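# Swap two tube racks between lab and reception

## Task

Robot r1 begins in the laboratory and r2 in the reception; the connecting door is locked, but a service window stands open. Get the green rack, still holding every one of its tubes, standing on the reception table, and get the grey rack standing on the lab bench. Neither rack nor any tube may touch the floor, or the task fails. At the end both robots must have released everything and backed away, so nothing is held in place only by a robot. Neither robot may fall over or be left leaning, or the task fails.

## Robot and tools

Robots: r1 and r2 are identical Hello Robot Stretch 3 units. Each has a two-wheel base (0.33 m long, 0.34 m wide, passive omni wheel at the rear), a lift on a mast, and one telescoping arm that reaches out to the robot's RIGHT side. The base cannot strafe, so reaching forward means driving. Turning pivots about the point midway between the drive wheels, 0.05 m behind the front edge; with arm retracted and wrist folded the swept radius is 0.28 m, and an unfolded level gripper goes beyond it.

Frames: each robot reports in its own base frame (origin on the floor between the drive wheels, x forward, y left, z up). hand_pose is the fingertip contact point in that frame; with all wrist joints at zero its x axis is up, y back toward the mast, z to the rear. The odometry frame is the base frame at scene start. Since frames are per robot, only images, lidar_m, wrist_depth_mm and head_depth_mm show where one robot is relative to the other.

Tool execute_actions: argument actions is a list holding one action or none (empty list = just read state and images). The action is an object keyed "r1" and/or "r2"; each robot gets its own entry with optional "base", "joints", "contact_limits". All listed motions start together. base takes exactly one key: translate_m (metres, -1 to 1, a relative drive from the current spot, forward positive) or rotate_rad (radians, -3.2 to 3.2, relative turn in place, counter-clockwise/left positive). joints are absolute targets by name: lift_m 0 to 1.1 (arm height); arm_m 0 to 0.52 (extension); wrist_yaw_rad -1.345 to 4.42 (0 along the arm, positive toward the front, 3.0 folded over the base); wrist_pitch_rad -1.57 to 0.451 (0 level, negative tips fingers down); wrist_roll_rad -2.911 to 2.911 (0 fingers side by side); gripper_m -0.089 to 0.179 (bigger is wider; real fingertip gap is 0.007 less when nearly shut, 0.025 less when wide, zero below 0.007); head_pan_rad -3.953 to 1.73 (0 forward, positive left, -1.57 looks along the arm); head_tilt_rad -1.53 to 0.419 (negative down). contact_limits takes arm_m only: a motor_effort percent 1 to 100 at which the arm motion halts with contact_stop; values above the maximum are trimmed. Optional cameras: list of names from r1_head_camera, r1_nav_camera, r1_wrist_camera, r2_head_camera, r2_nav_camera, r2_wrist_camera, or all; omitted/null means all, [] none. Any unknown key or out-of-range number rejects the whole call and nothing moves. An action lasts at most 15 s. Anything omitted may still be driving toward its earlier target without the status showing it. If a result reports a stop, later calls in the same reply are skipped.

wait: seconds 0 to 10; commands nothing, returns state and images. zoom_image: camera plus region [x0, y0, x1, y1] in that camera's latest full image pixels, at most 504x504. finished_scene: scene number; ends the scene irreversibly and tells whether it succeeded.

Results: base_status and joint_status tell how each motion ended: done, off_target (resting away from target, possibly still pushing), contact_stop, time_out, torque_fault. After the last three the target is dropped; an arm or lift that contact-stopped goes slack until commanded again, and a slack lift can sag under load or be pushed up by closing fingers on a surface. on_its_own covers uncommanded parts; "held at" is the held target, not the position. motor_effort is percent of maximum (bracket = peak), positive toward larger values, with sizeable fixed and random error; a rest effort outside its rest range suggests a load or contact. Positive wheel effort pushes forward. base_odometry counts wheel turns, slip included; heading -3.142 to 3.142, left positive. turned_by_wheels and turned_by_imu give turning since the previous result. base_tilt in degrees (forward, right positive), biased up to about 4. lidar_m: 12 distances in metres from the base origin, 30-degree sectors starting straight ahead and going counter-clockwise (4th left, 7th behind, 10th right), plane 0.17 m high, range 0.15 to 12, "-" nothing; sees table legs not tops, misses clear objects and sometimes thin legs, sees the other robot; own parts can block sectors 5, 6, 9, 10. wrist_depth_mm (45 to 1000) and head_depth_mm (280 to 4000, image sideways) are 7x7 median depths from top left. Calibration lines give K and T_world_to_cam mapping the carrying robot's base frame to the camera.

Gripping: command gripper_m below the object width (lower squeezes harder; stall guard may weaken a hard squeeze, resend a new value to re-grip). To release, open at least 0.02 past the touching value. Neither reading nor done proves a grasp; check images.

Speed: base goes 0.30 m/s and 1.9 rad/s only with lift_m under 0.30, arm_m under 0.03 and wrist_yaw_rad over 2.54; otherwise 0.10 m/s and 0.63 rad/s.

Avoid: robots pressing on each other (any further drive after base contact is a hard press and fails the run); no state line reports robot contact. Travel differs up to 2.5 cm per metre between robots, dangerous when sharing a load. Fold or unfold the wrist only with lift_m 0.32 to 0.95, wrist_pitch_rad -0.4, roll near 0; once folded, lift can drop to 0.25. With yaw below -0.4 keep pitch at -0.5 or lower. Arm pushes on rigid things with the gripper above about 0.45 m, repeated pushes, driving while holding something fixed, and snagging furniture (especially reversing) can tip the robot: undo in small steps, free the gripper, lower lift to about 0.2. Wrist servos cut out for 10 s after sustained strain. Loose objects may be nudged occasionally. Thinking time lets the scene run while robots hold their last command; base commands count from the last reported position. Drops, slams and hard pushes lower quality.

Each tool is called after "Request:" in YAML: its name, and indented under it one key for each argument.

## Session

I'll start by looking at the current state.

Request:
execute_actions:
  actions: []

Scene clock: 0.00 s.
r1.base_odometry: x=+0.000 y=+0.000 heading=+0.000 (m, m, rad; r1's odometry frame)
r1.turned_by_wheels: +0.000 (rad since the last result)
r1.turned_by_imu: +0.000 (rad since the last result)
r1.base_tilt: forward=-1.6 right=+1.0 (deg)
r1.lidar_m: 1.08 1.09 1.36 2.88 3.17 1.07 1.66 1.90 1.25 1.13 1.15 1.16
r1.head_depth_mm: 1106 1112 1117 1121 1131 1136 1149 / 1085 1092 1096 1107 1110 1116 1119 / 1059 1065 1072 1086 1087 1091 1100 / 1045 1044 1051 1059 1064 1070 1075 / 1025 1028 1034 1040 1044 1054 1060 / 1002 1009 1021 1017 1024 1033 1035 / 984 991 996 996 1003 1012 1017
r1.base_status: not commanded
r1.joint_positions: lift_m=+0.411 arm_m=+0.002 wrist_yaw_rad=+2.804 wrist_pitch_rad=-0.572 wrist_roll_rad=+0.010 gripper_m=+0.037 head_pan_rad=-0.006 head_tilt_rad=+0.006
r1.joint_status: not commanded
r1.motor_effort: left_wheel=-1 right_wheel=+0 lift_m=+36 arm_m=+0 wrist_yaw_rad=+1 wrist_pitch_rad=+3 wrist_roll_rad=+0 gripper_m=+0 head_pan_rad=+0 head_tilt_rad=+1 (%)
r1.hand_pose: x=+0.0457 y=+0.0444 z=+0.3911 quat_wxyz=(+0.311, +0.705, +0.082, +0.632) (m; r1's base frame)
r1.wrist_depth_mm: - - - - - - 933 / - - - - - - 958 / - 943 959 984 977 980 935 / 767 809 792 801 799 818 791 / 682 - 674 686 689 688 680 / 584 571 - 588 605 589 599 / 515 535 - 527 512 526 527
r2.base_odometry: x=+0.000 y=+0.000 heading=+0.000 (m, m, rad; r2's odometry frame)
r2.turned_by_wheels: +0.000 (rad since the last result)
r2.turned_by_imu: +0.000 (rad since the last result)
r2.base_tilt: forward=-1.2 right=-2.1 (deg)
r2.lidar_m: 1.32 1.28 1.37 1.04 1.02 1.09 1.54 3.48 0.96 2.06 3.29 1.77
r2.head_depth_mm: 1787 1798 1776 1763 1754 1746 1742 / 1675 1676 1663 1658 1646 1632 1630 / 1580 1571 1556 1542 1544 1531 1528 / 1466 1443 1440 1429 1424 1428 1412 / 1374 1361 1358 1347 1346 1342 1338 / 1299 1287 1286 1280 1277 1269 1259 / 1230 1222 1217 1214 1206 1199 1199
r2.base_status: not commanded
r2.joint_positions: lift_m=+0.574 arm_m=+0.003 wrist_yaw_rad=+2.972 wrist_pitch_rad=-0.402 wrist_roll_rad=+0.014 gripper_m=+0.037 head_pan_rad=+0.009 head_tilt_rad=+0.005
r2.joint_status: not commanded
r2.motor_effort: left_wheel=+0 right_wheel=+1 lift_m=+27 arm_m=+0 wrist_yaw_rad=+0 wrist_pitch_rad=+8 wrist_roll_rad=+0 gripper_m=+0 head_pan_rad=+0 head_tilt_rad=+1 (%)
r2.hand_pose: x=+0.0169 y=+0.0753 z=+0.5903 quat_wxyz=(+0.200, +0.707, +0.081, +0.674) (m; r2's base frame)
r2.wrist_depth_mm: 804 - - - - - - / 836 - - - - - - / 918 - - - - - - / 951 - - - - - - / 988 - - - - 990 969 / 955 903 - 827 835 827 835 / 803 768 - 762 748 749 724
pictures: r1_head_camera (sideways: a quarter turn clockwise sets it upright), r1_nav_camera (sideways: a quarter turn counterclockwise sets it upright), r1_wrist_camera, r2_head_camera (sideways: a quarter turn clockwise sets it upright), r2_nav_camera (sideways: a quarter turn counterclockwise sets it upright), r2_wrist_camera
Images, in order (width x height): r1_head_camera 896x504, r1_nav_camera 672x504, r1_wrist_camera 644x364, r2_head_camera 896x504, r2_nav_camera 672x504, r2_wrist_camera 644x364.

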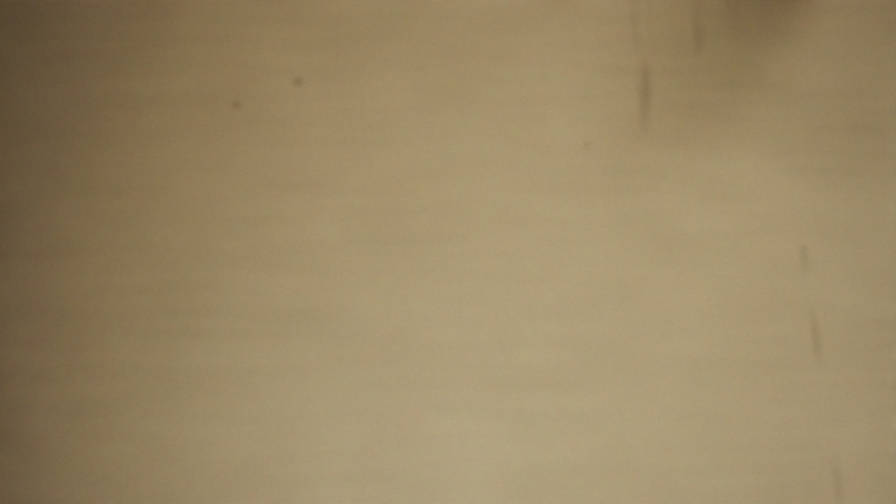

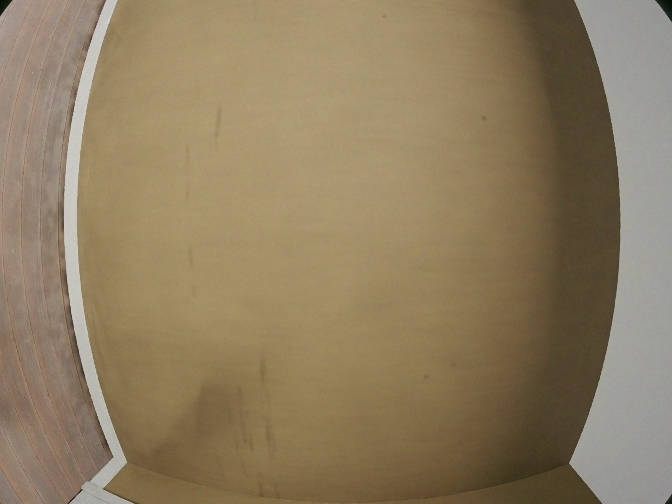

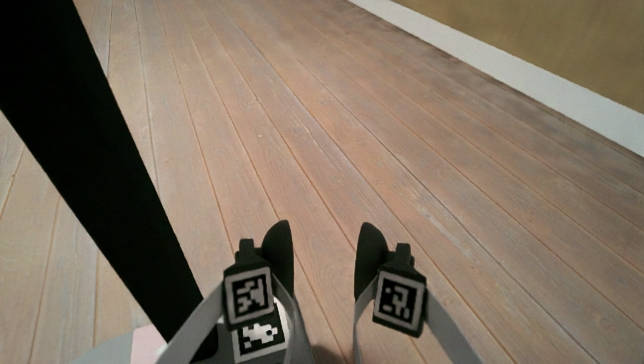

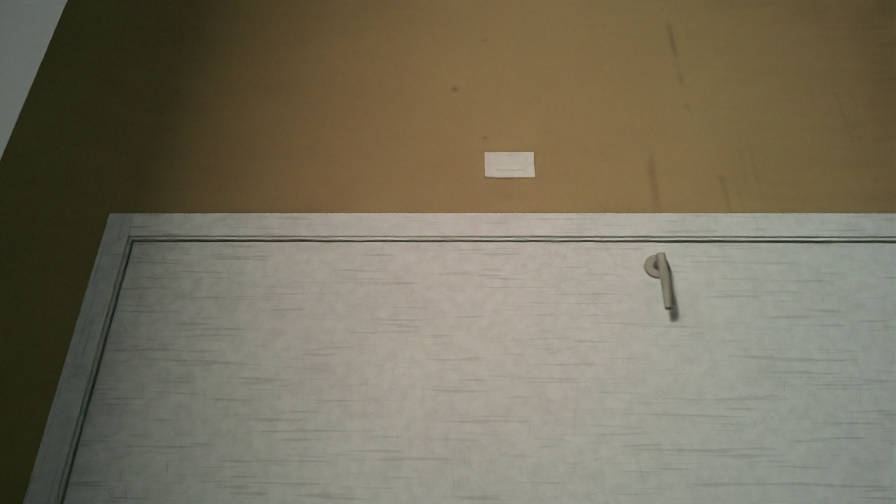

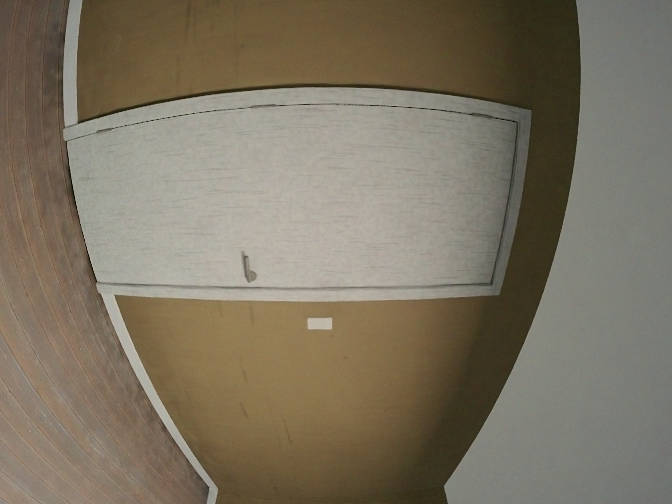

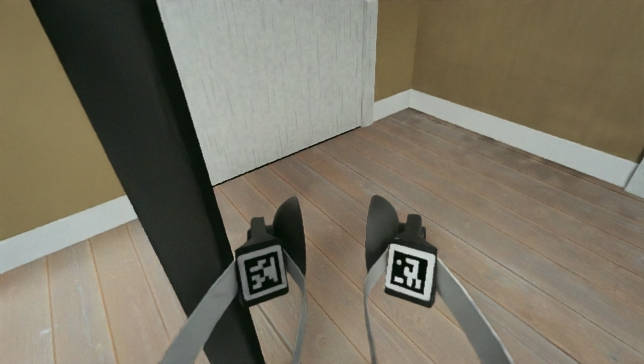

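Let me look around with the heads.

Request:
execute_actions:
  actions:
    - {"r1": {"joints": {"head_pan_rad": -1.57, "head_tilt_rad": -0.4}}, "r2": {"joints": {"head_pan_rad": -1.57, "head_tilt_rad": -0.4}}}
  cameras: ["r1_nav_camera", "r2_nav_camera"]

Request:
execute_actions:
  actions:
    - {"r1": {"joints": {"head_pan_rad": -3.14, "head_tilt_rad": -0.4}}, "r2": {"joints": {"head_pan_rad": -3.14, "head_tilt_rad": -0.4}}}
  cameras: ["r1_nav_camera", "r2_nav_camera"]

Request:
execute_actions:
  actions:
    - {"r1": {"joints": {"head_pan_rad": 1.57, "head_tilt_rad": -0.4}}, "r2": {"joints": {"head_pan_rad": 1.57, "head_tilt_rad": -0.4}}}
  cameras: ["r1_nav_camera", "r2_nav_camera"]

Scene clock: 9.93 s.
r1.base_odometry: x=+0.000 y=+0.000 heading=+0.000 (m, m, rad; r1's odometry frame)
r1.turned_by_wheels: +0.000 (rad since the last result)
r1.turned_by_imu: +0.000 (rad since the last result)
r1.base_tilt: forward=-1.7 right=+1.1 (deg)
r1.lidar_m: 1.08 1.09 1.37 2.88 3.16 1.07 1.66 1.89 1.26 1.13 1.15 1.17
r1.head_depth_mm: 1035 1123 1219 1338 1484 1633 1398 / 1026 1099 1199 1307 1438 1572 1404 / 1006 1087 1177 1289 1415 1562 1391 / 991 1064 1153 1263 1381 1530 1396 / 957 1026 1114 1219 1326 1456 1397 / 944 1015 1092 1185 1305 1437 1396 / 929 1000 1075 1169 1285 1408 1389
r1.base_status: not commanded
r1.joint_positions: lift_m=+0.411 arm_m=+0.002 wrist_yaw_rad=+2.804 wrist_pitch_rad=-0.572 wrist_roll_rad=+0.010 gripper_m=+0.037 head_pan_rad=-1.563 head_tilt_rad=-0.395
r1.joint_status: all done
r1.motor_effort: left_wheel=-1(1) right_wheel=+0(0) lift_m=+36(36) arm_m=+0(0) wrist_yaw_rad=+1(0) wrist_pitch_rad=+3(3) wrist_roll_rad=+0(0) gripper_m=+0(0) head_pan_rad=-3(37) head_tilt_rad=-1(20) (%)
r1.hand_pose: x=+0.0457 y=+0.0444 z=+0.3911 quat_wxyz=(+0.311, +0.705, +0.082, +0.632) (m; r1's base frame)
r1.wrist_depth_mm: - - - - - - 927 / - - - - - - 952 / - 957 959 969 977 972 955 / 776 810 801 797 803 810 828 / 677 - 673 678 681 688 682 / 588 577 - 594 604 597 605 / 517 532 - 524 514 527 531
r2.base_odometry: x=+0.000 y=+0.000 heading=+0.000 (m, m, rad; r2's odometry frame)
r2.turned_by_wheels: +0.000 (rad since the last result)
r2.turned_by_imu: -0.001 (rad since the last result)
r2.base_tilt: forward=-1.2 right=-2.1 (deg)
r2.lidar_m: 1.32 1.28 1.37 1.04 1.02 1.09 1.54 3.47 0.96 2.06 3.28 1.77
r2.head_depth_mm: 3907 - - 1516 1062 1137 1344 / 3684 3916 - 1504 2132 1835 1455 / 3469 3731 3975 1498 2408 1837 1464 / 3252 3522 3655 1898 2434 1820 1456 / 3119 3345 3471 2982 2419 1820 1459 / 2969 3140 3344 3448 2414 1824 1449 / 2861 3025 3186 3344 2398 1810 1445
r2.base_status: not commanded
r2.joint_positions: lift_m=+0.574 arm_m=+0.003 wrist_yaw_rad=+2.972 wrist_pitch_rad=-0.402 wrist_roll_rad=+0.014 gripper_m=+0.037 head_pan_rad=-1.563 head_tilt_rad=-0.395
r2.joint_status: all done
r2.motor_effort: left_wheel=+0(0) right_wheel=+0(1) lift_m=+27(27) arm_m=-1(1) wrist_yaw_rad=+0(1) wrist_pitch_rad=+8(8) wrist_roll_rad=+0(0) gripper_m=+0(0) head_pan_rad=-2(29) head_tilt_rad=-2(19) (%)
r2.hand_pose: x=+0.0169 y=+0.0753 z=+0.5903 quat_wxyz=(+0.200, +0.707, +0.081, +0.674) (m; r2's base frame)
r2.wrist_depth_mm: 795 - - - - - - / 825 - - - - - - / 886 - - - - - - / 949 - - - - - - / 972 - - - - - 985 / 935 923 - 851 824 862 833 / 803 801 - 768 751 748 726
pictures: r1_nav_camera (sideways: a quarter turn counterclockwise sets it upright), r2_nav_camera (sideways: a quarter turn counterclockwise sets it upright)
camera_calibration (this result's frames):
r1_nav_camera: T_world_to_cam=[[-0.0190774, -0.415138, 0.909559, -1.14956], [-0.999091, -0.0267816, -0.0331788, 0.0972281], [0.0381332, -0.909364, -0.414249, 0.495198], [0, 0, 0, 1]] pos_world=[0.0563257, -0.024305, 1.25395]
r2_nav_camera: T_world_to_cam=[[-0.0199126, -0.350122, 0.936492, -1.17682], [-0.999311, -0.0223792, -0.0296151, 0.0878431], [0.0313269, -0.936437, -0.349435, 0.412141], [0, 0, 0, 1]] pos_world=[0.0514379, -0.0241207, 1.2487]
Images, in order (width x height): r1_nav_camera 672x504, r2_nav_camera 672x504.

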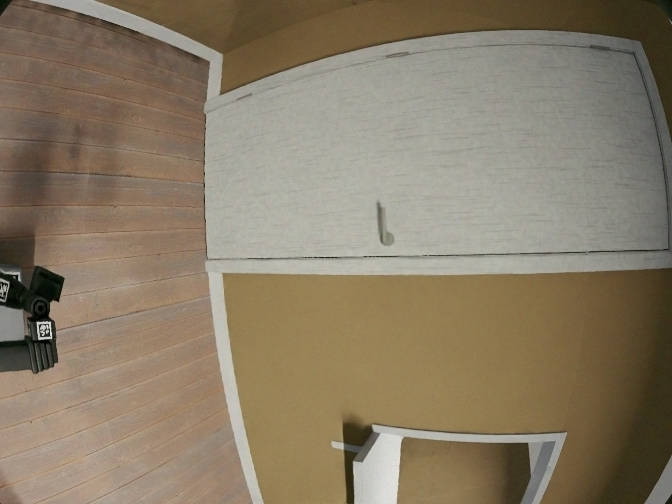

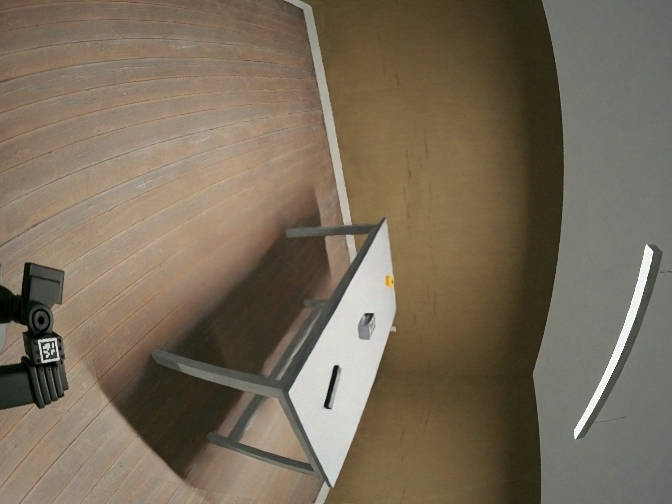

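Scene clock: 11.27 s.
r1.base_odometry: x=+0.000 y=+0.000 heading=+0.000 (m, m, rad; r1's odometry frame)
r1.turned_by_wheels: +0.000 (rad since the last result)
r1.turned_by_imu: +0.000 (rad since the last result)
r1.base_tilt: forward=-1.6 right=+1.0 (deg)
r1.lidar_m: 1.07 1.09 1.36 2.87 3.17 1.07 1.66 1.89 1.25 1.13 1.15 1.16
r1.head_depth_mm: 3483 3731 3952 1313 2057 1728 1405 / 3436 3660 3945 1427 2078 1566 1405 / 3330 3545 3880 2885 2063 1726 1398 / 3257 3562 3809 3194 2235 1717 1401 / 3253 3509 3790 3206 2240 1720 1400 / 3242 3499 3704 3175 2229 1714 1390 / 3161 3404 3676 3195 2213 1717 1397
r1.base_status: not commanded
r1.joint_positions: lift_m=+0.411 arm_m=+0.002 wrist_yaw_rad=+2.804 wrist_pitch_rad=-0.572 wrist_roll_rad=+0.010 gripper_m=+0.037 head_pan_rad=-3.133 head_tilt_rad=-0.395
r1.joint_status: all done
r1.motor_effort: left_wheel=-1(1) right_wheel=+0(0) lift_m=+36(35) arm_m=+0(0) wrist_yaw_rad=+1(0) wrist_pitch_rad=+3(3) wrist_roll_rad=+0(0) gripper_m=+0(0) head_pan_rad=-3(35) head_tilt_rad=-2(1) (%)
r1.hand_pose: x=+0.0457 y=+0.0444 z=+0.3911 quat_wxyz=(+0.311, +0.705, +0.082, +0.632) (m; r1's base frame)
r1.wrist_depth_mm: - - - - - - 904 / - - - - - - 947 / - 960 951 971 977 992 955 / 765 797 798 804 801 801 807 / 667 - 666 675 684 679 686 / 581 569 - 590 597 599 590 / 516 535 - 526 513 525 529
r2.base_odometry: x=+0.000 y=+0.000 heading=+0.000 (m, m, rad; r2's odometry frame)
r2.turned_by_wheels: +0.000 (rad since the last result)
r2.turned_by_imu: +0.000 (rad since the last result)
r2.base_tilt: forward=-1.2 right=-2.0 (deg)
r2.lidar_m: 1.32 1.28 1.37 1.04 1.01 1.09 1.54 3.47 0.96 2.06 3.28 1.78
r2.head_depth_mm: - - - 1263 1449 1515 1459 / 3921 - - 1486 1682 1711 1464 / 1596 1707 1787 1854 1979 1823 1462 / 1869 1975 2097 2265 2314 1818 1453 / 2258 2419 2629 2851 2410 1822 1451 / 2853 3168 3420 3394 2418 1817 1454 / 3025 3190 3387 3447 2408 1814 1447
r2.base_status: not commanded
r2.joint_positions: lift_m=+0.574 arm_m=+0.003 wrist_yaw_rad=+2.972 wrist_pitch_rad=-0.402 wrist_roll_rad=+0.014 gripper_m=+0.037 head_pan_rad=-3.133 head_tilt_rad=-0.395
r2.joint_status: all done
r2.motor_effort: left_wheel=+0(0) right_wheel=+1(1) lift_m=+28(28) arm_m=+0(0) wrist_yaw_rad=-1(1) wrist_pitch_rad=+8(8) wrist_roll_rad=+0(0) gripper_m=+0(0) head_pan_rad=-2(30) head_tilt_rad=-2(3) (%)
r2.hand_pose: x=+0.0169 y=+0.0753 z=+0.5903 quat_wxyz=(+0.200, +0.707, +0.081, +0.674) (m; r2's base frame)
r2.wrist_depth_mm: 792 - - - - - - / 870 - - - - - - / 913 - - - - - - / 965 - - - - - - / - - - - - - - / 947 922 - 869 800 858 848 / 787 806 - 750 759 730 722
pictures: r1_nav_camera (sideways: a quarter turn counterclockwise sets it upright), r2_nav_camera (sideways: a quarter turn counterclockwise sets it upright)
camera_calibration (this result's frames):
r1_nav_camera: T_world_to_cam=[[-0.415337, 0.018744, 0.909474, -1.14703], [-0.0275734, 0.999069, -0.0331826, 0.0913068], [-0.90925, -0.0388593, -0.414433, 0.501216], [0, 0, 0, 1]] pos_world=[-0.0181551, -0.050245, 1.25394]
r2_nav_camera: T_world_to_cam=[[-0.350321, 0.0196302, 0.936424, -1.17472], [-0.0231748, 0.999293, -0.0296179, 0.0818923], [-0.936343, -0.0320772, -0.349619, 0.418283], [0, 0, 0, 1]] pos_world=[-0.0179739, -0.0453571, 1.2487]
Images, in order (width x height): r1_nav_camera 672x504, r2_nav_camera 672x504.

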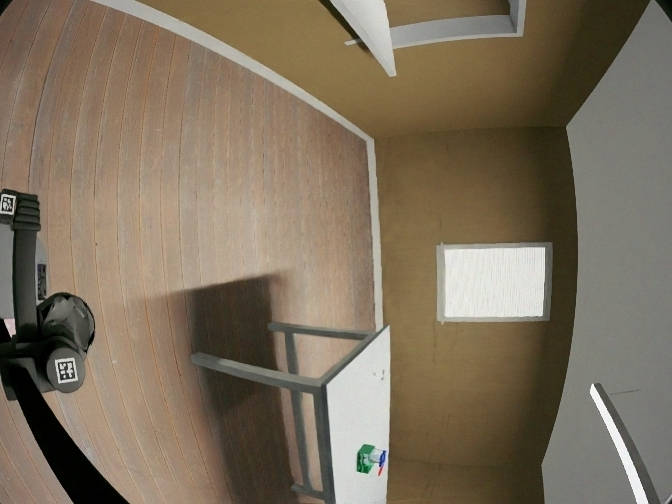

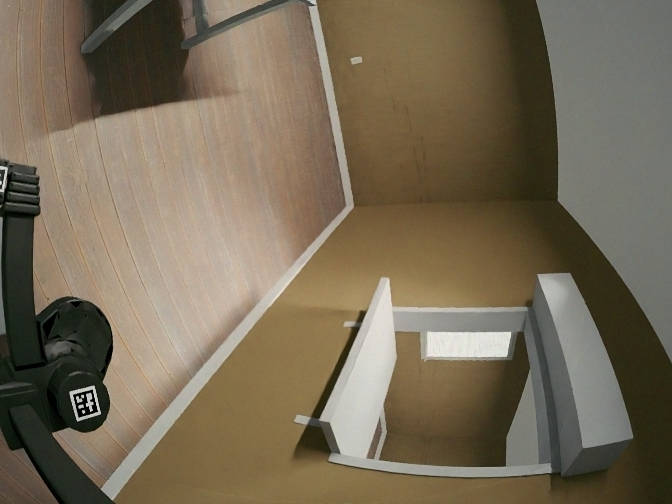

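Scene clock: 13.90 s.
r1.base_odometry: x=+0.000 y=+0.000 heading=+0.000 (m, m, rad; r1's odometry frame)
r1.turned_by_wheels: +0.000 (rad since the last result)
r1.turned_by_imu: +0.000 (rad since the last result)
r1.base_tilt: forward=-1.6 right=+1.1 (deg)
r1.lidar_m: 1.07 1.09 1.36 2.88 3.18 1.07 1.67 1.89 1.25 1.13 1.15 1.17
r1.head_depth_mm: 2047 2131 2179 2263 2163 1717 1404 / 2597 2674 2784 2838 2229 1731 1395 / 2862 3099 3312 3220 2238 1714 1394 / 2847 3058 3293 3181 2244 1729 1396 / 2749 2992 3207 3216 2237 1721 1394 / 2763 2922 3183 3157 2228 1720 1396 / 2675 2896 3160 3187 2217 1713 1387
r1.base_status: not commanded
r1.joint_positions: lift_m=+0.411 arm_m=+0.002 wrist_yaw_rad=+2.804 wrist_pitch_rad=-0.572 wrist_roll_rad=+0.010 gripper_m=+0.037 head_pan_rad=+1.563 head_tilt_rad=-0.395
r1.joint_status: all done
r1.motor_effort: left_wheel=-1(1) right_wheel=+0(0) lift_m=+36(36) arm_m=+0(1) wrist_yaw_rad=+0(1) wrist_pitch_rad=+3(3) wrist_roll_rad=+0(0) gripper_m=+1(0) head_pan_rad=+3(36) head_tilt_rad=-1(2) (%)
r1.hand_pose: x=+0.0457 y=+0.0444 z=+0.3911 quat_wxyz=(+0.311, +0.705, +0.082, +0.632) (m; r1's base frame)
r1.wrist_depth_mm: - - - - - - 917 / - - - - - - 958 / - 976 956 969 980 980 939 / 781 810 802 794 803 794 808 / 669 - 682 679 692 682 685 / 582 562 - 590 604 597 588 / 513 523 - 516 511 526 521
r2.base_odometry: x=+0.000 y=+0.000 heading=+0.000 (m, m, rad; r2's odometry frame)
r2.turned_by_wheels: +0.000 (rad since the last result)
r2.turned_by_imu: -0.001 (rad since the last result)
r2.base_tilt: forward=-1.3 right=-2.0 (deg)
r2.lidar_m: 1.32 1.27 1.37 1.04 1.01 1.08 1.54 3.48 0.96 2.06 3.29 1.77
r2.head_depth_mm: 1184 1309 1421 1554 1717 1772 1457 / 1117 1201 1287 1403 1550 1687 1465 / 1045 1126 1209 1317 1429 1567 1452 / 992 1059 1134 1225 1323 1444 1455 / 941 1002 1068 1145 1231 1338 1413 / 893 949 1008 1077 1157 1248 1333 / 851 903 956 1016 1080 1167 1266
r2.base_status: not commanded
r2.joint_positions: lift_m=+0.574 arm_m=+0.003 wrist_yaw_rad=+2.972 wrist_pitch_rad=-0.402 wrist_roll_rad=+0.014 gripper_m=+0.037 head_pan_rad=+1.563 head_tilt_rad=-0.395
r2.joint_status: all done
r2.motor_effort: left_wheel=+0(0) right_wheel=+1(1) lift_m=+27(28) arm_m=+0(1) wrist_yaw_rad=-1(0) wrist_pitch_rad=+8(8) wrist_roll_rad=+0(0) gripper_m=+0(0) head_pan_rad=+2(29) head_tilt_rad=-2(1) (%)
r2.hand_pose: x=+0.0169 y=+0.0753 z=+0.5903 quat_wxyz=(+0.200, +0.707, +0.081, +0.674) (m; r2's base frame)
r2.wrist_depth_mm: 780 - - - - - - / 833 - - - - - - / 922 - - - - - - / 950 - - - - - - / - - - - - - 981 / 936 928 - 877 837 869 831 / 787 770 - 754 775 735 703
pictures: r1_nav_camera (sideways: a quarter turn counterclockwise sets it upright), r2_nav_camera (sideways: a quarter turn counterclockwise sets it upright)
camera_calibration (this result's frames):
r1_nav_camera: T_world_to_cam=[[0.0257435, 0.414962, 0.909474, -1.14972], [0.999392, 0.0107262, -0.0331826, 0.0850423], [-0.0235247, 0.909775, -0.414434, 0.495813], [0, 0, 0, 1]] pos_world=[-0.0437289, 0.0250988, 1.25394]
r2_nav_camera: T_world_to_cam=[[0.0255323, 0.34994, 0.936424, -1.17701], [0.999541, 0.00632775, -0.0296179, 0.0756537], [-0.01629, 0.936751, -0.349618, 0.41267], [0, 0, 0, 1]] pos_world=[-0.0388449, 0.0248351, 1.2487]
Images, in order (width x height): r1_nav_camera 672x504, r2_nav_camera 672x504.

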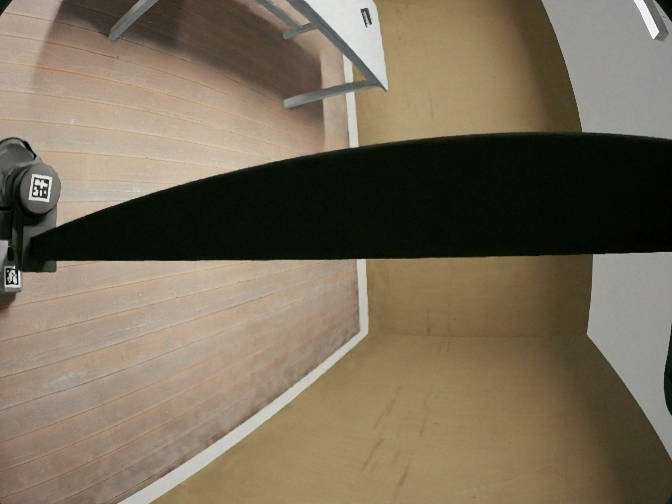

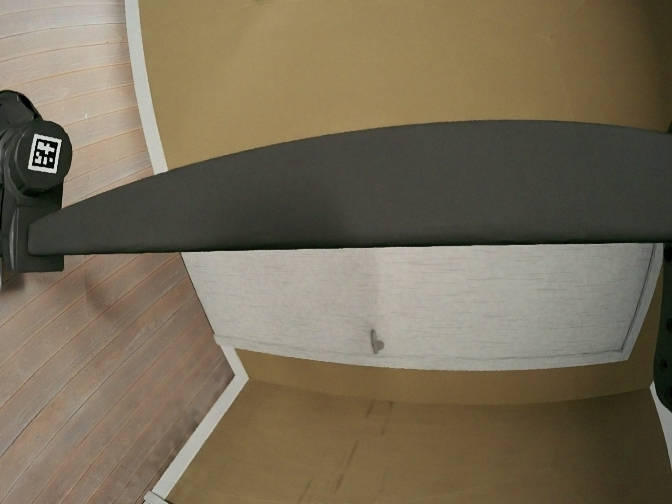

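Request:
execute_actions:
  actions:
    - {"r1": {"joints": {"head_pan_rad": -3.76, "head_tilt_rad": -0.3}}, "r2": {"joints": {"head_pan_rad": -1.77, "head_tilt_rad": -0.3}}}
  cameras: ["r1_head_camera", "r2_head_camera"]

Scene clock: 44.13 s.
r1.base_odometry: x=+0.000 y=+0.000 heading=+0.000 (m, m, rad; r1's odometry frame)
r1.turned_by_wheels: +0.000 (rad since the last result)
r1.turned_by_imu: -0.001 (rad since the last result)
r1.base_tilt: forward=-1.6 right=+1.2 (deg)
r1.lidar_m: 1.07 1.08 1.37 2.87 3.16 1.07 1.66 1.89 1.25 1.13 1.15 1.17
r1.head_depth_mm: 3092 3237 3511 2155 2305 - - / 3377 3575 3689 2145 2565 1891 1504 / 3688 3856 - 1930 2563 1889 1509 / - - - 1632 2487 1894 1487 / - - - 1597 2315 1879 1500 / 3922 - - 1630 1241 1821 1408 / 3661 3687 3912 1623 1205 1826 1493
r1.base_status: not commanded
r1.joint_positions: lift_m=+0.411 arm_m=+0.002 wrist_yaw_rad=+2.804 wrist_pitch_rad=-0.572 wrist_roll_rad=+0.010 gripper_m=+0.037 head_pan_rad=-3.753 head_tilt_rad=-0.310
r1.joint_status: all done
r1.motor_effort: left_wheel=-1(1) right_wheel=+0(0) lift_m=+36(36) arm_m=-1(1) wrist_yaw_rad=+1(1) wrist_pitch_rad=+3(3) wrist_roll_rad=+0(0) gripper_m=+1(0) head_pan_rad=-3(36) head_tilt_rad=+4(11) (%)
r1.hand_pose: x=+0.0457 y=+0.0444 z=+0.3911 quat_wxyz=(+0.311, +0.705, +0.082, +0.632) (m; r1's base frame)
r1.wrist_depth_mm: - - - - - - 928 / - - - - - - 961 / - 968 969 954 - 980 954 / 765 812 791 790 797 830 810 / 674 - 675 672 693 692 690 / 591 560 - 589 603 599 594 / 520 529 - 524 511 522 530
r2.base_odometry: x=+0.000 y=+0.000 heading=+0.000 (m, m, rad; r2's odometry frame)
r2.turned_by_wheels: +0.000 (rad since the last result)
r2.turned_by_imu: -0.001 (rad since the last result)
r2.base_tilt: forward=-1.3 right=-2.1 (deg)
r2.lidar_m: 1.32 1.28 1.37 1.04 1.02 1.09 1.55 3.47 0.96 2.05 3.30 1.77
r2.head_depth_mm: 3558 3734 3826 3963 1337 1956 1584 / 3885 - - - 1178 1873 1575 / - - - 1959 1176 1807 1207 / 3819 - - 1939 1321 2031 1579 / 3535 3729 3953 1928 2409 2013 1570 / 3269 3484 3647 1919 2802 2023 1568 / 3091 3182 3333 2160 2671 2010 1569
r2.base_status: not commanded
r2.joint_positions: lift_m=+0.574 arm_m=+0.003 wrist_yaw_rad=+2.972 wrist_pitch_rad=-0.402 wrist_roll_rad=+0.014 gripper_m=+0.037 head_pan_rad=-1.763 head_tilt_rad=-0.310
r2.joint_status: all done
r2.motor_effort: left_wheel=+0(0) right_wheel=+0(1) lift_m=+28(28) arm_m=+0(0) wrist_yaw_rad=+0(2) wrist_pitch_rad=+8(8) wrist_roll_rad=+0(0) gripper_m=+0(0) head_pan_rad=-2(29) head_tilt_rad=+3(10) (%)
r2.hand_pose: x=+0.0169 y=+0.0753 z=+0.5903 quat_wxyz=(+0.200, +0.707, +0.081, +0.674) (m; r2's base frame)
r2.wrist_depth_mm: 789 - - - - - - / 838 - - - - - - / 915 - - - - - - / 957 - - - - - - / 990 - - - - - 988 / 911 887 - 886 830 877 867 / 809 766 - 764 743 728 736
pictures: r1_head_camera (sideways: a quarter turn clockwise sets it upright), r2_head_camera (sideways: a quarter turn clockwise sets it upright)
camera_calibration (this result's frames):
r1_head_camera: T_world_to_cam=[[0.252762, -0.179793, -0.950676, 1.25822], [-0.618425, -0.785684, -0.0158346, 0.0300752], [-0.744084, 0.591925, -0.30978, 0.36409], [0, 0, 0, 1]] pos_world=[-0.0285185, 0.0343362, 1.30943]
r2_head_camera: T_world_to_cam=[[0.0287152, 0.26039, -0.965076, 1.26953], [0.974311, -0.223036, -0.0311883, 0.0322007], [-0.223368, -0.939389, -0.260106, 0.298505], [0, 0, 0, 1]] pos_world=[-0.00115149, -0.0429777, 1.30384]
Images, in order (width x height): r1_head_camera 896x504, r2_head_camera 896x504.

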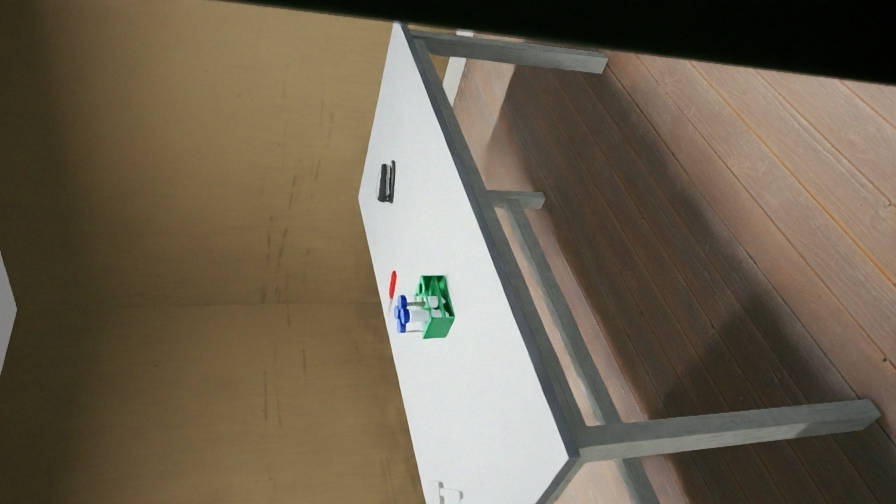

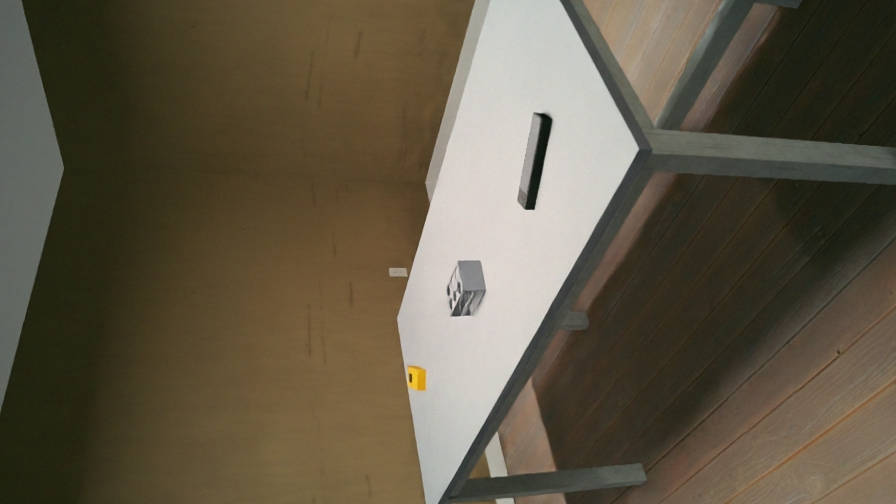

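Request:
zoom_image:
  camera: "r1_head_camera"
  region: [340, 220, 520, 380]

Request:
zoom_image:
  camera: "r2_head_camera"
  region: [380, 210, 560, 370]

Region (340, 220, 520, 380) of r1_head_camera's 896x504 image, scaled by 2.800, with more detail than that image has.

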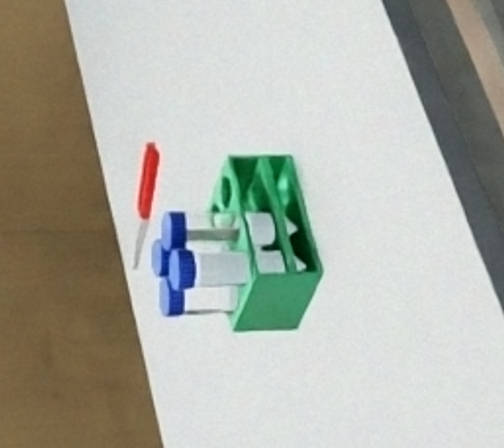

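Region (380, 210, 560, 370) of r2_head_camera's 896x504 image, scaled by 2.800, with more detail than that image has.

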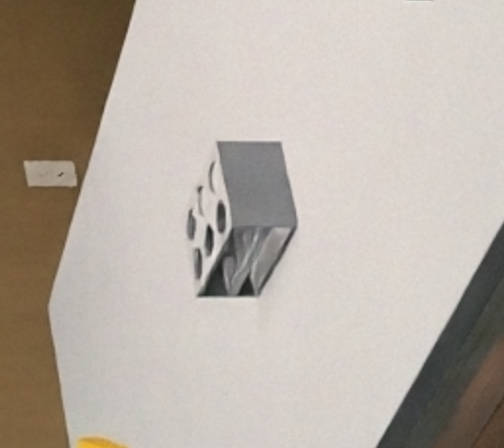

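Request:
execute_actions:
  actions:
    - {"r1": {"joints": {"head_pan_rad": -2.3, "head_tilt_rad": -0.2}}, "r2": {"joints": {"head_pan_rad": -3.53, "head_tilt_rad": -0.2}}}
  cameras: ["r1_head_camera", "r2_head_camera"]

Scene clock: 133.10 s.
r1.base_odometry: x=+0.000 y=+0.000 heading=+0.000 (m, m, rad; r1's odometry frame)
r1.turned_by_wheels: +0.000 (rad since the last result)
r1.turned_by_imu: -0.001 (rad since the last result)
r1.base_tilt: forward=-1.7 right=+1.0 (deg)
r1.lidar_m: 1.07 1.09 1.37 2.88 3.15 1.07 1.67 1.90 1.25 1.13 1.15 1.16
r1.head_depth_mm: 2709 2895 3123 3437 3126 2154 1648 / 2251 2424 2546 2676 2802 2173 1647 / 1917 2010 2127 2207 2395 2163 1642 / 1682 2020 - 2013 2028 2045 1651 / 1483 - - 1771 1765 1848 1648 / 1349 - - 1784 1546 1615 1593 / 1225 - - 1348 1397 1455 1490
r1.base_status: not commanded
r1.joint_positions: lift_m=+0.411 arm_m=+0.002 wrist_yaw_rad=+2.804 wrist_pitch_rad=-0.572 wrist_roll_rad=+0.010 gripper_m=+0.037 head_pan_rad=-2.307 head_tilt_rad=-0.211
r1.joint_status: all done
r1.motor_effort: left_wheel=-1(1) right_wheel=+0(0) lift_m=+36(36) arm_m=+0(0) wrist_yaw_rad=+0(1) wrist_pitch_rad=+3(3) wrist_roll_rad=+0(0) gripper_m=+0(0) head_pan_rad=+4(35) head_tilt_rad=+4(13) (%)
r1.hand_pose: x=+0.0457 y=+0.0444 z=+0.3911 quat_wxyz=(+0.311, +0.705, +0.082, +0.632) (m; r1's base frame)
r1.wrist_depth_mm: - - - - - - 926 / - - - - - - 952 / - 968 972 965 962 996 934 / 774 805 801 794 802 805 795 / 683 - 678 677 690 690 691 / 580 572 - 588 605 596 600 / 517 537 - 517 507 525 522
r2.base_odometry: x=+0.000 y=+0.000 heading=+0.000 (m, m, rad; r2's odometry frame)
r2.turned_by_wheels: +0.000 (rad since the last result)
r2.turned_by_imu: -0.001 (rad since the last result)
r2.base_tilt: forward=-1.1 right=-2.1 (deg)
r2.lidar_m: 1.32 1.28 1.37 1.04 1.02 1.09 1.54 3.47 0.96 2.06 3.29 1.77
r2.head_depth_mm: 954 986 1011 1042 1068 1093 1137 / 987 1048 1081 1116 1154 1191 1231 / 992 - - - 1240 1296 1339 / 997 - - - 1239 1412 1476 / 1053 - - - 1447 1570 1598 / 1143 1728 - 1857 1623 1743 1727 / 1255 1642 1716 1764 1858 1981 1739
r2.base_status: not commanded
r2.joint_positions: lift_m=+0.574 arm_m=+0.003 wrist_yaw_rad=+2.972 wrist_pitch_rad=-0.402 wrist_roll_rad=+0.014 gripper_m=+0.037 head_pan_rad=-3.523 head_tilt_rad=-0.211
r2.joint_status: all done
r2.motor_effort: left_wheel=+0(0) right_wheel=+1(0) lift_m=+28(28) arm_m=+0(0) wrist_yaw_rad=+0(0) wrist_pitch_rad=+8(8) wrist_roll_rad=+0(0) gripper_m=+0(1) head_pan_rad=-3(30) head_tilt_rad=+4(14) (%)
r2.hand_pose: x=+0.0169 y=+0.0753 z=+0.5903 quat_wxyz=(+0.200, +0.707, +0.081, +0.674) (m; r2's base frame)
r2.wrist_depth_mm: 780 - - - - - - / 813 - - - - - - / 911 - - - - - - / 944 - - - - - - / 997 - - - - - 958 / 929 911 - 893 835 871 812 / 798 802 - 764 756 746 728
pictures: r1_head_camera (sideways: a quarter turn clockwise sets it upright), r2_head_camera (sideways: a quarter turn clockwise sets it upright)
camera_calibration (this result's frames):
r1_head_camera: T_world_to_cam=[[0.145966, 0.157728, -0.976635, 1.29279], [0.701402, -0.712691, -0.0102704, 0.0147818], [-0.697659, -0.683515, -0.214659, 0.240004], [0, 0, 0, 1]] pos_world=[-0.0316311, -0.0293286, 1.31426]
r2_head_camera: T_world_to_cam=[[0.160819, -0.0412908, -0.98612, 1.29624], [-0.404985, -0.913901, -0.0277792, 0.03618], [-0.900069, 0.403831, -0.163695, 0.177145], [0, 0, 0, 1]] pos_world=[-0.034366, 0.0150514, 1.30825]
Images, in order (width x height): r1_head_camera 896x504, r2_head_camera 896x504.

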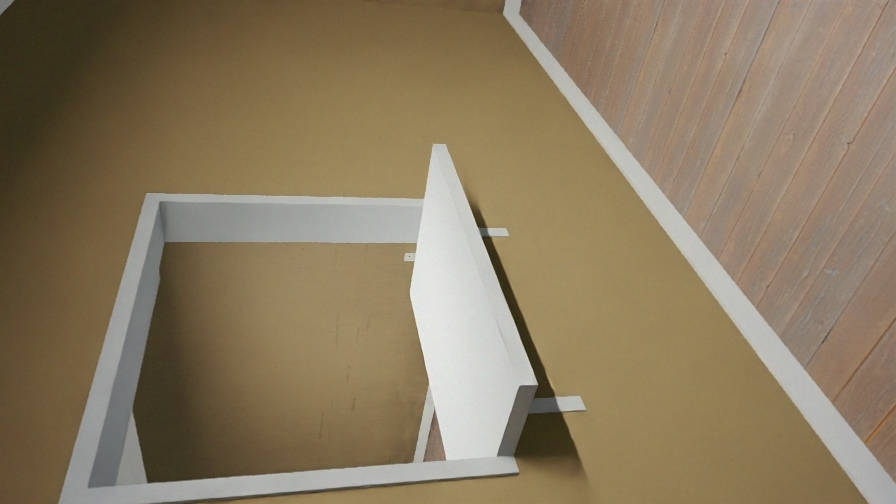

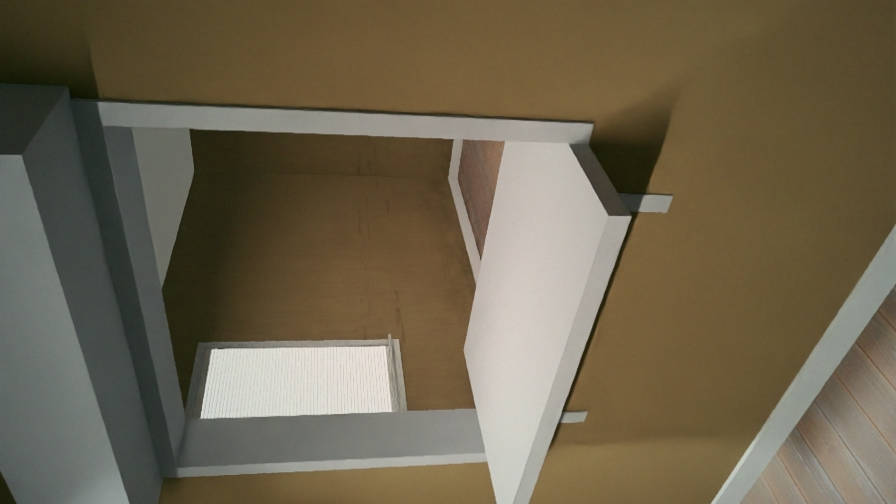

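Request:
execute_actions:
  actions:
    - {"r1": {"base": {"rotate_rad": -0.981}, "joints": {"lift_m": 0.27, "head_pan_rad": -2.4, "head_tilt_rad": -0.5}}, "r2": {"base": {"rotate_rad": -1.329}, "joints": {"lift_m": 0.27, "head_pan_rad": -0.6, "head_tilt_rad": -0.5}}}
  cameras: []

Request:
execute_actions:
  actions:
    - {"r1": {"base": {"translate_m": -1.0}}, "r2": {"base": {"translate_m": 1.0}}}
  cameras: ["r1_nav_camera", "r2_nav_camera"]

Scene clock: 256.70 s.
r1.base_odometry: x=+0.000 y=+0.000 heading=-0.981 (m, m, rad; r1's odometry frame)
r1.turned_by_wheels: -0.981 (rad since the last result)
r1.turned_by_imu: -0.989 (rad since the last result)
r1.base_tilt: forward=-1.6 right=+1.1 (deg)
r1.lidar_m: 1.17 1.14 1.08 1.10 1.46 3.13 2.13 1.07 1.66 1.73 1.22 1.13
r1.head_depth_mm: 3973 - 1506 2405 1973 1582 1306 / 3809 - 1626 2239 1967 1563 1313 / 3676 - 1607 1263 1901 1544 1310 / 3539 3863 1618 2291 1910 1528 1311 / 3393 3665 3450 2507 1952 1559 1304 / 3287 3561 3762 2612 1954 1559 1294 / 3167 3401 3609 2580 1946 1553 1302
r1.base_status: done
r1.joint_positions: lift_m=+0.270 arm_m=+0.002 wrist_yaw_rad=+2.804 wrist_pitch_rad=-0.574 wrist_roll_rad=+0.010 gripper_m=+0.037 head_pan_rad=-2.393 head_tilt_rad=-0.494
r1.joint_status: all done
r1.motor_effort: left_wheel=+1(9) right_wheel=-3(9) lift_m=+30(29) arm_m=+0(1) wrist_yaw_rad=+1(1) wrist_pitch_rad=+4(4) wrist_roll_rad=+0(0) gripper_m=+0(0) head_pan_rad=-3(12) head_tilt_rad=-2(18) (%)
r1.hand_pose: x=+0.0457 y=+0.0442 z=+0.2496 quat_wxyz=(+0.312, +0.705, +0.082, +0.632) (m; r1's base frame)
r1.wrist_depth_mm: - - - - - 999 964 / - 881 873 893 912 906 913 / - 688 700 698 708 711 711 / 559 588 572 578 581 596 587 / 489 - - 499 496 499 498 / - - - 428 435 433 433 / - - - 384 375 380 380
r2.base_odometry: x=+0.000 y=+0.000 heading=-1.329 (m, m, rad; r2's odometry frame)
r2.turned_by_wheels: -1.329 (rad since the last result)
r2.turned_by_imu: -1.323 (rad since the last result)
r2.base_tilt: forward=-1.3 right=-2.1 (deg)
r2.lidar_m: 2.18 2.50 1.47 1.28 1.28 1.16 1.01 1.04 1.22 2.18 1.51 0.96
r2.head_depth_mm: 3177 3456 3635 2934 2119 1652 1357 / 3385 3623 3844 1608 1955 1648 1359 / 3690 3953 - 1334 1982 1648 1349 / 3946 - 1890 1181 1878 1553 1351 / - - 1887 1247 2102 1636 1346 / 3653 3866 1882 1400 2074 1641 1347 / 3341 3523 1870 2595 2089 1629 1342
r2.base_status: done
r2.joint_positions: lift_m=+0.271 arm_m=+0.003 wrist_yaw_rad=+2.972 wrist_pitch_rad=-0.402 wrist_roll_rad=+0.014 gripper_m=+0.037 head_pan_rad=-0.607 head_tilt_rad=-0.494
r2.joint_status: all done
r2.motor_effort: left_wheel=+3(9) right_wheel=-1(5) lift_m=+15(23) arm_m=+0(0) wrist_yaw_rad=+0(1) wrist_pitch_rad=+9(8) wrist_roll_rad=+0(0) gripper_m=+0(0) head_pan_rad=+3(30) head_tilt_rad=-3(18) (%)
r2.hand_pose: x=+0.0169 y=+0.0752 z=+0.2868 quat_wxyz=(+0.200, +0.707, +0.081, +0.674) (m; r2's base frame)
r2.wrist_depth_mm: - - - - - - - / - - - - - - - / - - 944 946 923 873 849 / 779 746 741 722 711 702 666 / 636 612 629 585 591 558 561 / 521 522 - 520 457 479 475 / 463 - - - 427 419 407
pictures: none
No camera images: the call's "cameras" was empty. Leave "cameras" out to get every camera's image.

Scene clock: 261.63 s.
r1.base_odometry: x=-0.556 y=+0.831 heading=-0.981 (m, m, rad; r1's odometry frame)
r1.turned_by_wheels: +0.000 (rad since the last result)
r1.turned_by_imu: -0.002 (rad since the last result)
r1.base_tilt: forward=-1.6 right=+1.2 (deg)
r1.lidar_m: 2.07 1.61 1.52 1.56 2.06 2.25 1.14 1.21 1.15 0.61 2.16 2.04
r1.head_depth_mm: 3085 3252 3195 1089 865 1570 1315 / 3359 3604 3700 1080 809 1576 1311 / 3219 3528 3804 1080 807 1521 1305 / 3069 3370 3592 1072 806 1439 1305 / 2944 3230 3439 1062 802 702 1301 / 2825 3121 3370 1017 799 679 1305 / 2731 2970 3240 1067 797 656 1307
r1.base_status: done
r1.joint_positions: lift_m=+0.270 arm_m=+0.002 wrist_yaw_rad=+2.804 wrist_pitch_rad=-0.574 wrist_roll_rad=+0.010 gripper_m=+0.037 head_pan_rad=-2.393 head_tilt_rad=-0.494
r1.joint_status: not commanded
r1.motor_effort: left_wheel=+1(6) right_wheel=-3(11) lift_m=+30(30) arm_m=-1(1) wrist_yaw_rad=+1(0) wrist_pitch_rad=+4(4) wrist_roll_rad=+0(0) gripper_m=+0(0) head_pan_rad=-2(3) head_tilt_rad=-2(2) (%)
r1.hand_pose: x=+0.0457 y=+0.0442 z=+0.2496 quat_wxyz=(+0.312, +0.705, +0.082, +0.632) (m; r1's base frame)
r1.wrist_depth_mm: - - - - - - - / - 885 879 875 903 908 930 / - 687 691 706 707 717 715 / 566 583 581 578 580 584 592 / 485 - - 496 496 501 498 / - - - 432 439 436 434 / - - - 384 368 384 384
r2.base_odometry: x=+0.240 y=-0.971 heading=-1.329 (m, m, rad; r2's odometry frame)
r2.turned_by_wheels: +0.000 (rad since the last result)
r2.turned_by_imu: -0.003 (rad since the last result)
r2.base_tilt: forward=-1.3 right=-2.1 (deg)
r2.lidar_m: 1.19 2.32 1.76 1.54 1.54 1.79 2.00 2.01 0.59 1.15 1.15 1.35
r2.head_depth_mm: 2948 3123 3394 1203 844 681 1287 / 3157 3381 3651 1194 859 700 1353 / 3383 3663 3888 1188 864 749 1353 / 3123 3439 3656 1190 865 1546 1357 / 2820 3032 3207 1179 895 1644 1350 / 2566 2744 2934 1176 966 1638 1344 / 2324 2495 2640 1171 1920 1520 1342
r2.base_status: done
r2.joint_positions: lift_m=+0.271 arm_m=+0.003 wrist_yaw_rad=+2.972 wrist_pitch_rad=-0.402 wrist_roll_rad=+0.014 gripper_m=+0.037 head_pan_rad=-0.607 head_tilt_rad=-0.494
r2.joint_status: not commanded
r2.motor_effort: left_wheel=+3(16) right_wheel=-2(5) lift_m=+16(16) arm_m=+0(0) wrist_yaw_rad=-1(1) wrist_pitch_rad=+8(9) wrist_roll_rad=+0(0) gripper_m=+0(0) head_pan_rad=+2(3) head_tilt_rad=-2(2) (%)
r2.hand_pose: x=+0.0169 y=+0.0752 z=+0.2868 quat_wxyz=(+0.200, +0.707, +0.081, +0.674) (m; r2's base frame)
r2.wrist_depth_mm: - - - - - - - / - - - - - - - / 997 - 944 960 894 891 826 / 792 742 732 713 696 698 676 / 634 615 620 588 601 569 560 / 524 517 - 518 474 481 480 / 478 - - - 430 419 414
pictures: r1_nav_camera (sideways: a quarter turn counterclockwise sets it upright), r2_nav_camera (sideways: a quarter turn counterclockwise sets it upright)
camera_calibration (this result's frames):
r1_nav_camera: T_world_to_cam=[[-0.384145, -0.32616, 0.863743, -1.08757], [-0.691252, 0.721771, -0.0348813, 0.0975622], [-0.612048, -0.610464, -0.502724, 0.614289], [0, 0, 0, 1]] pos_world=[0.0256303, -0.0501376, 1.2516]
r2_nav_camera: T_world_to_cam=[[0.349571, -0.270442, 0.897029, -1.12758], [-0.560804, -0.827372, -0.0308965, 0.0868326], [0.750532, -0.492257, -0.44089, 0.526768], [0, 0, 0, 1]] pos_world=[0.0475091, 0.0262032, 1.2464]
Images, in order (width x height): r1_nav_camera 672x504, r2_nav_camera 672x504.

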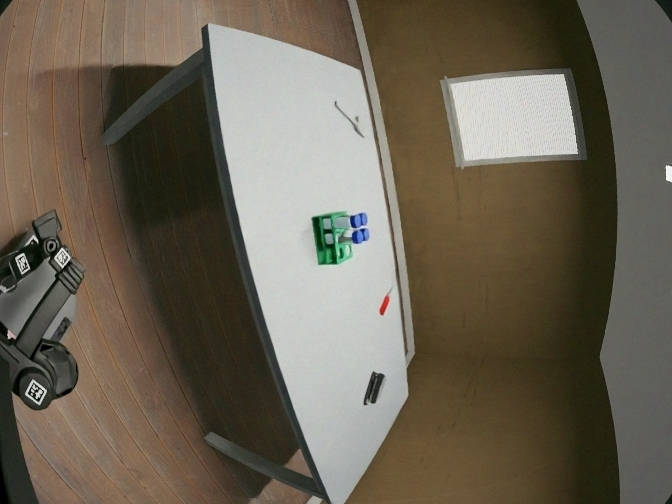

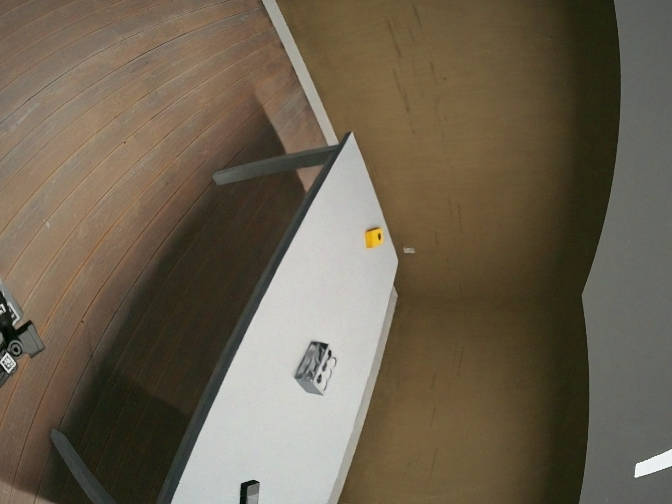

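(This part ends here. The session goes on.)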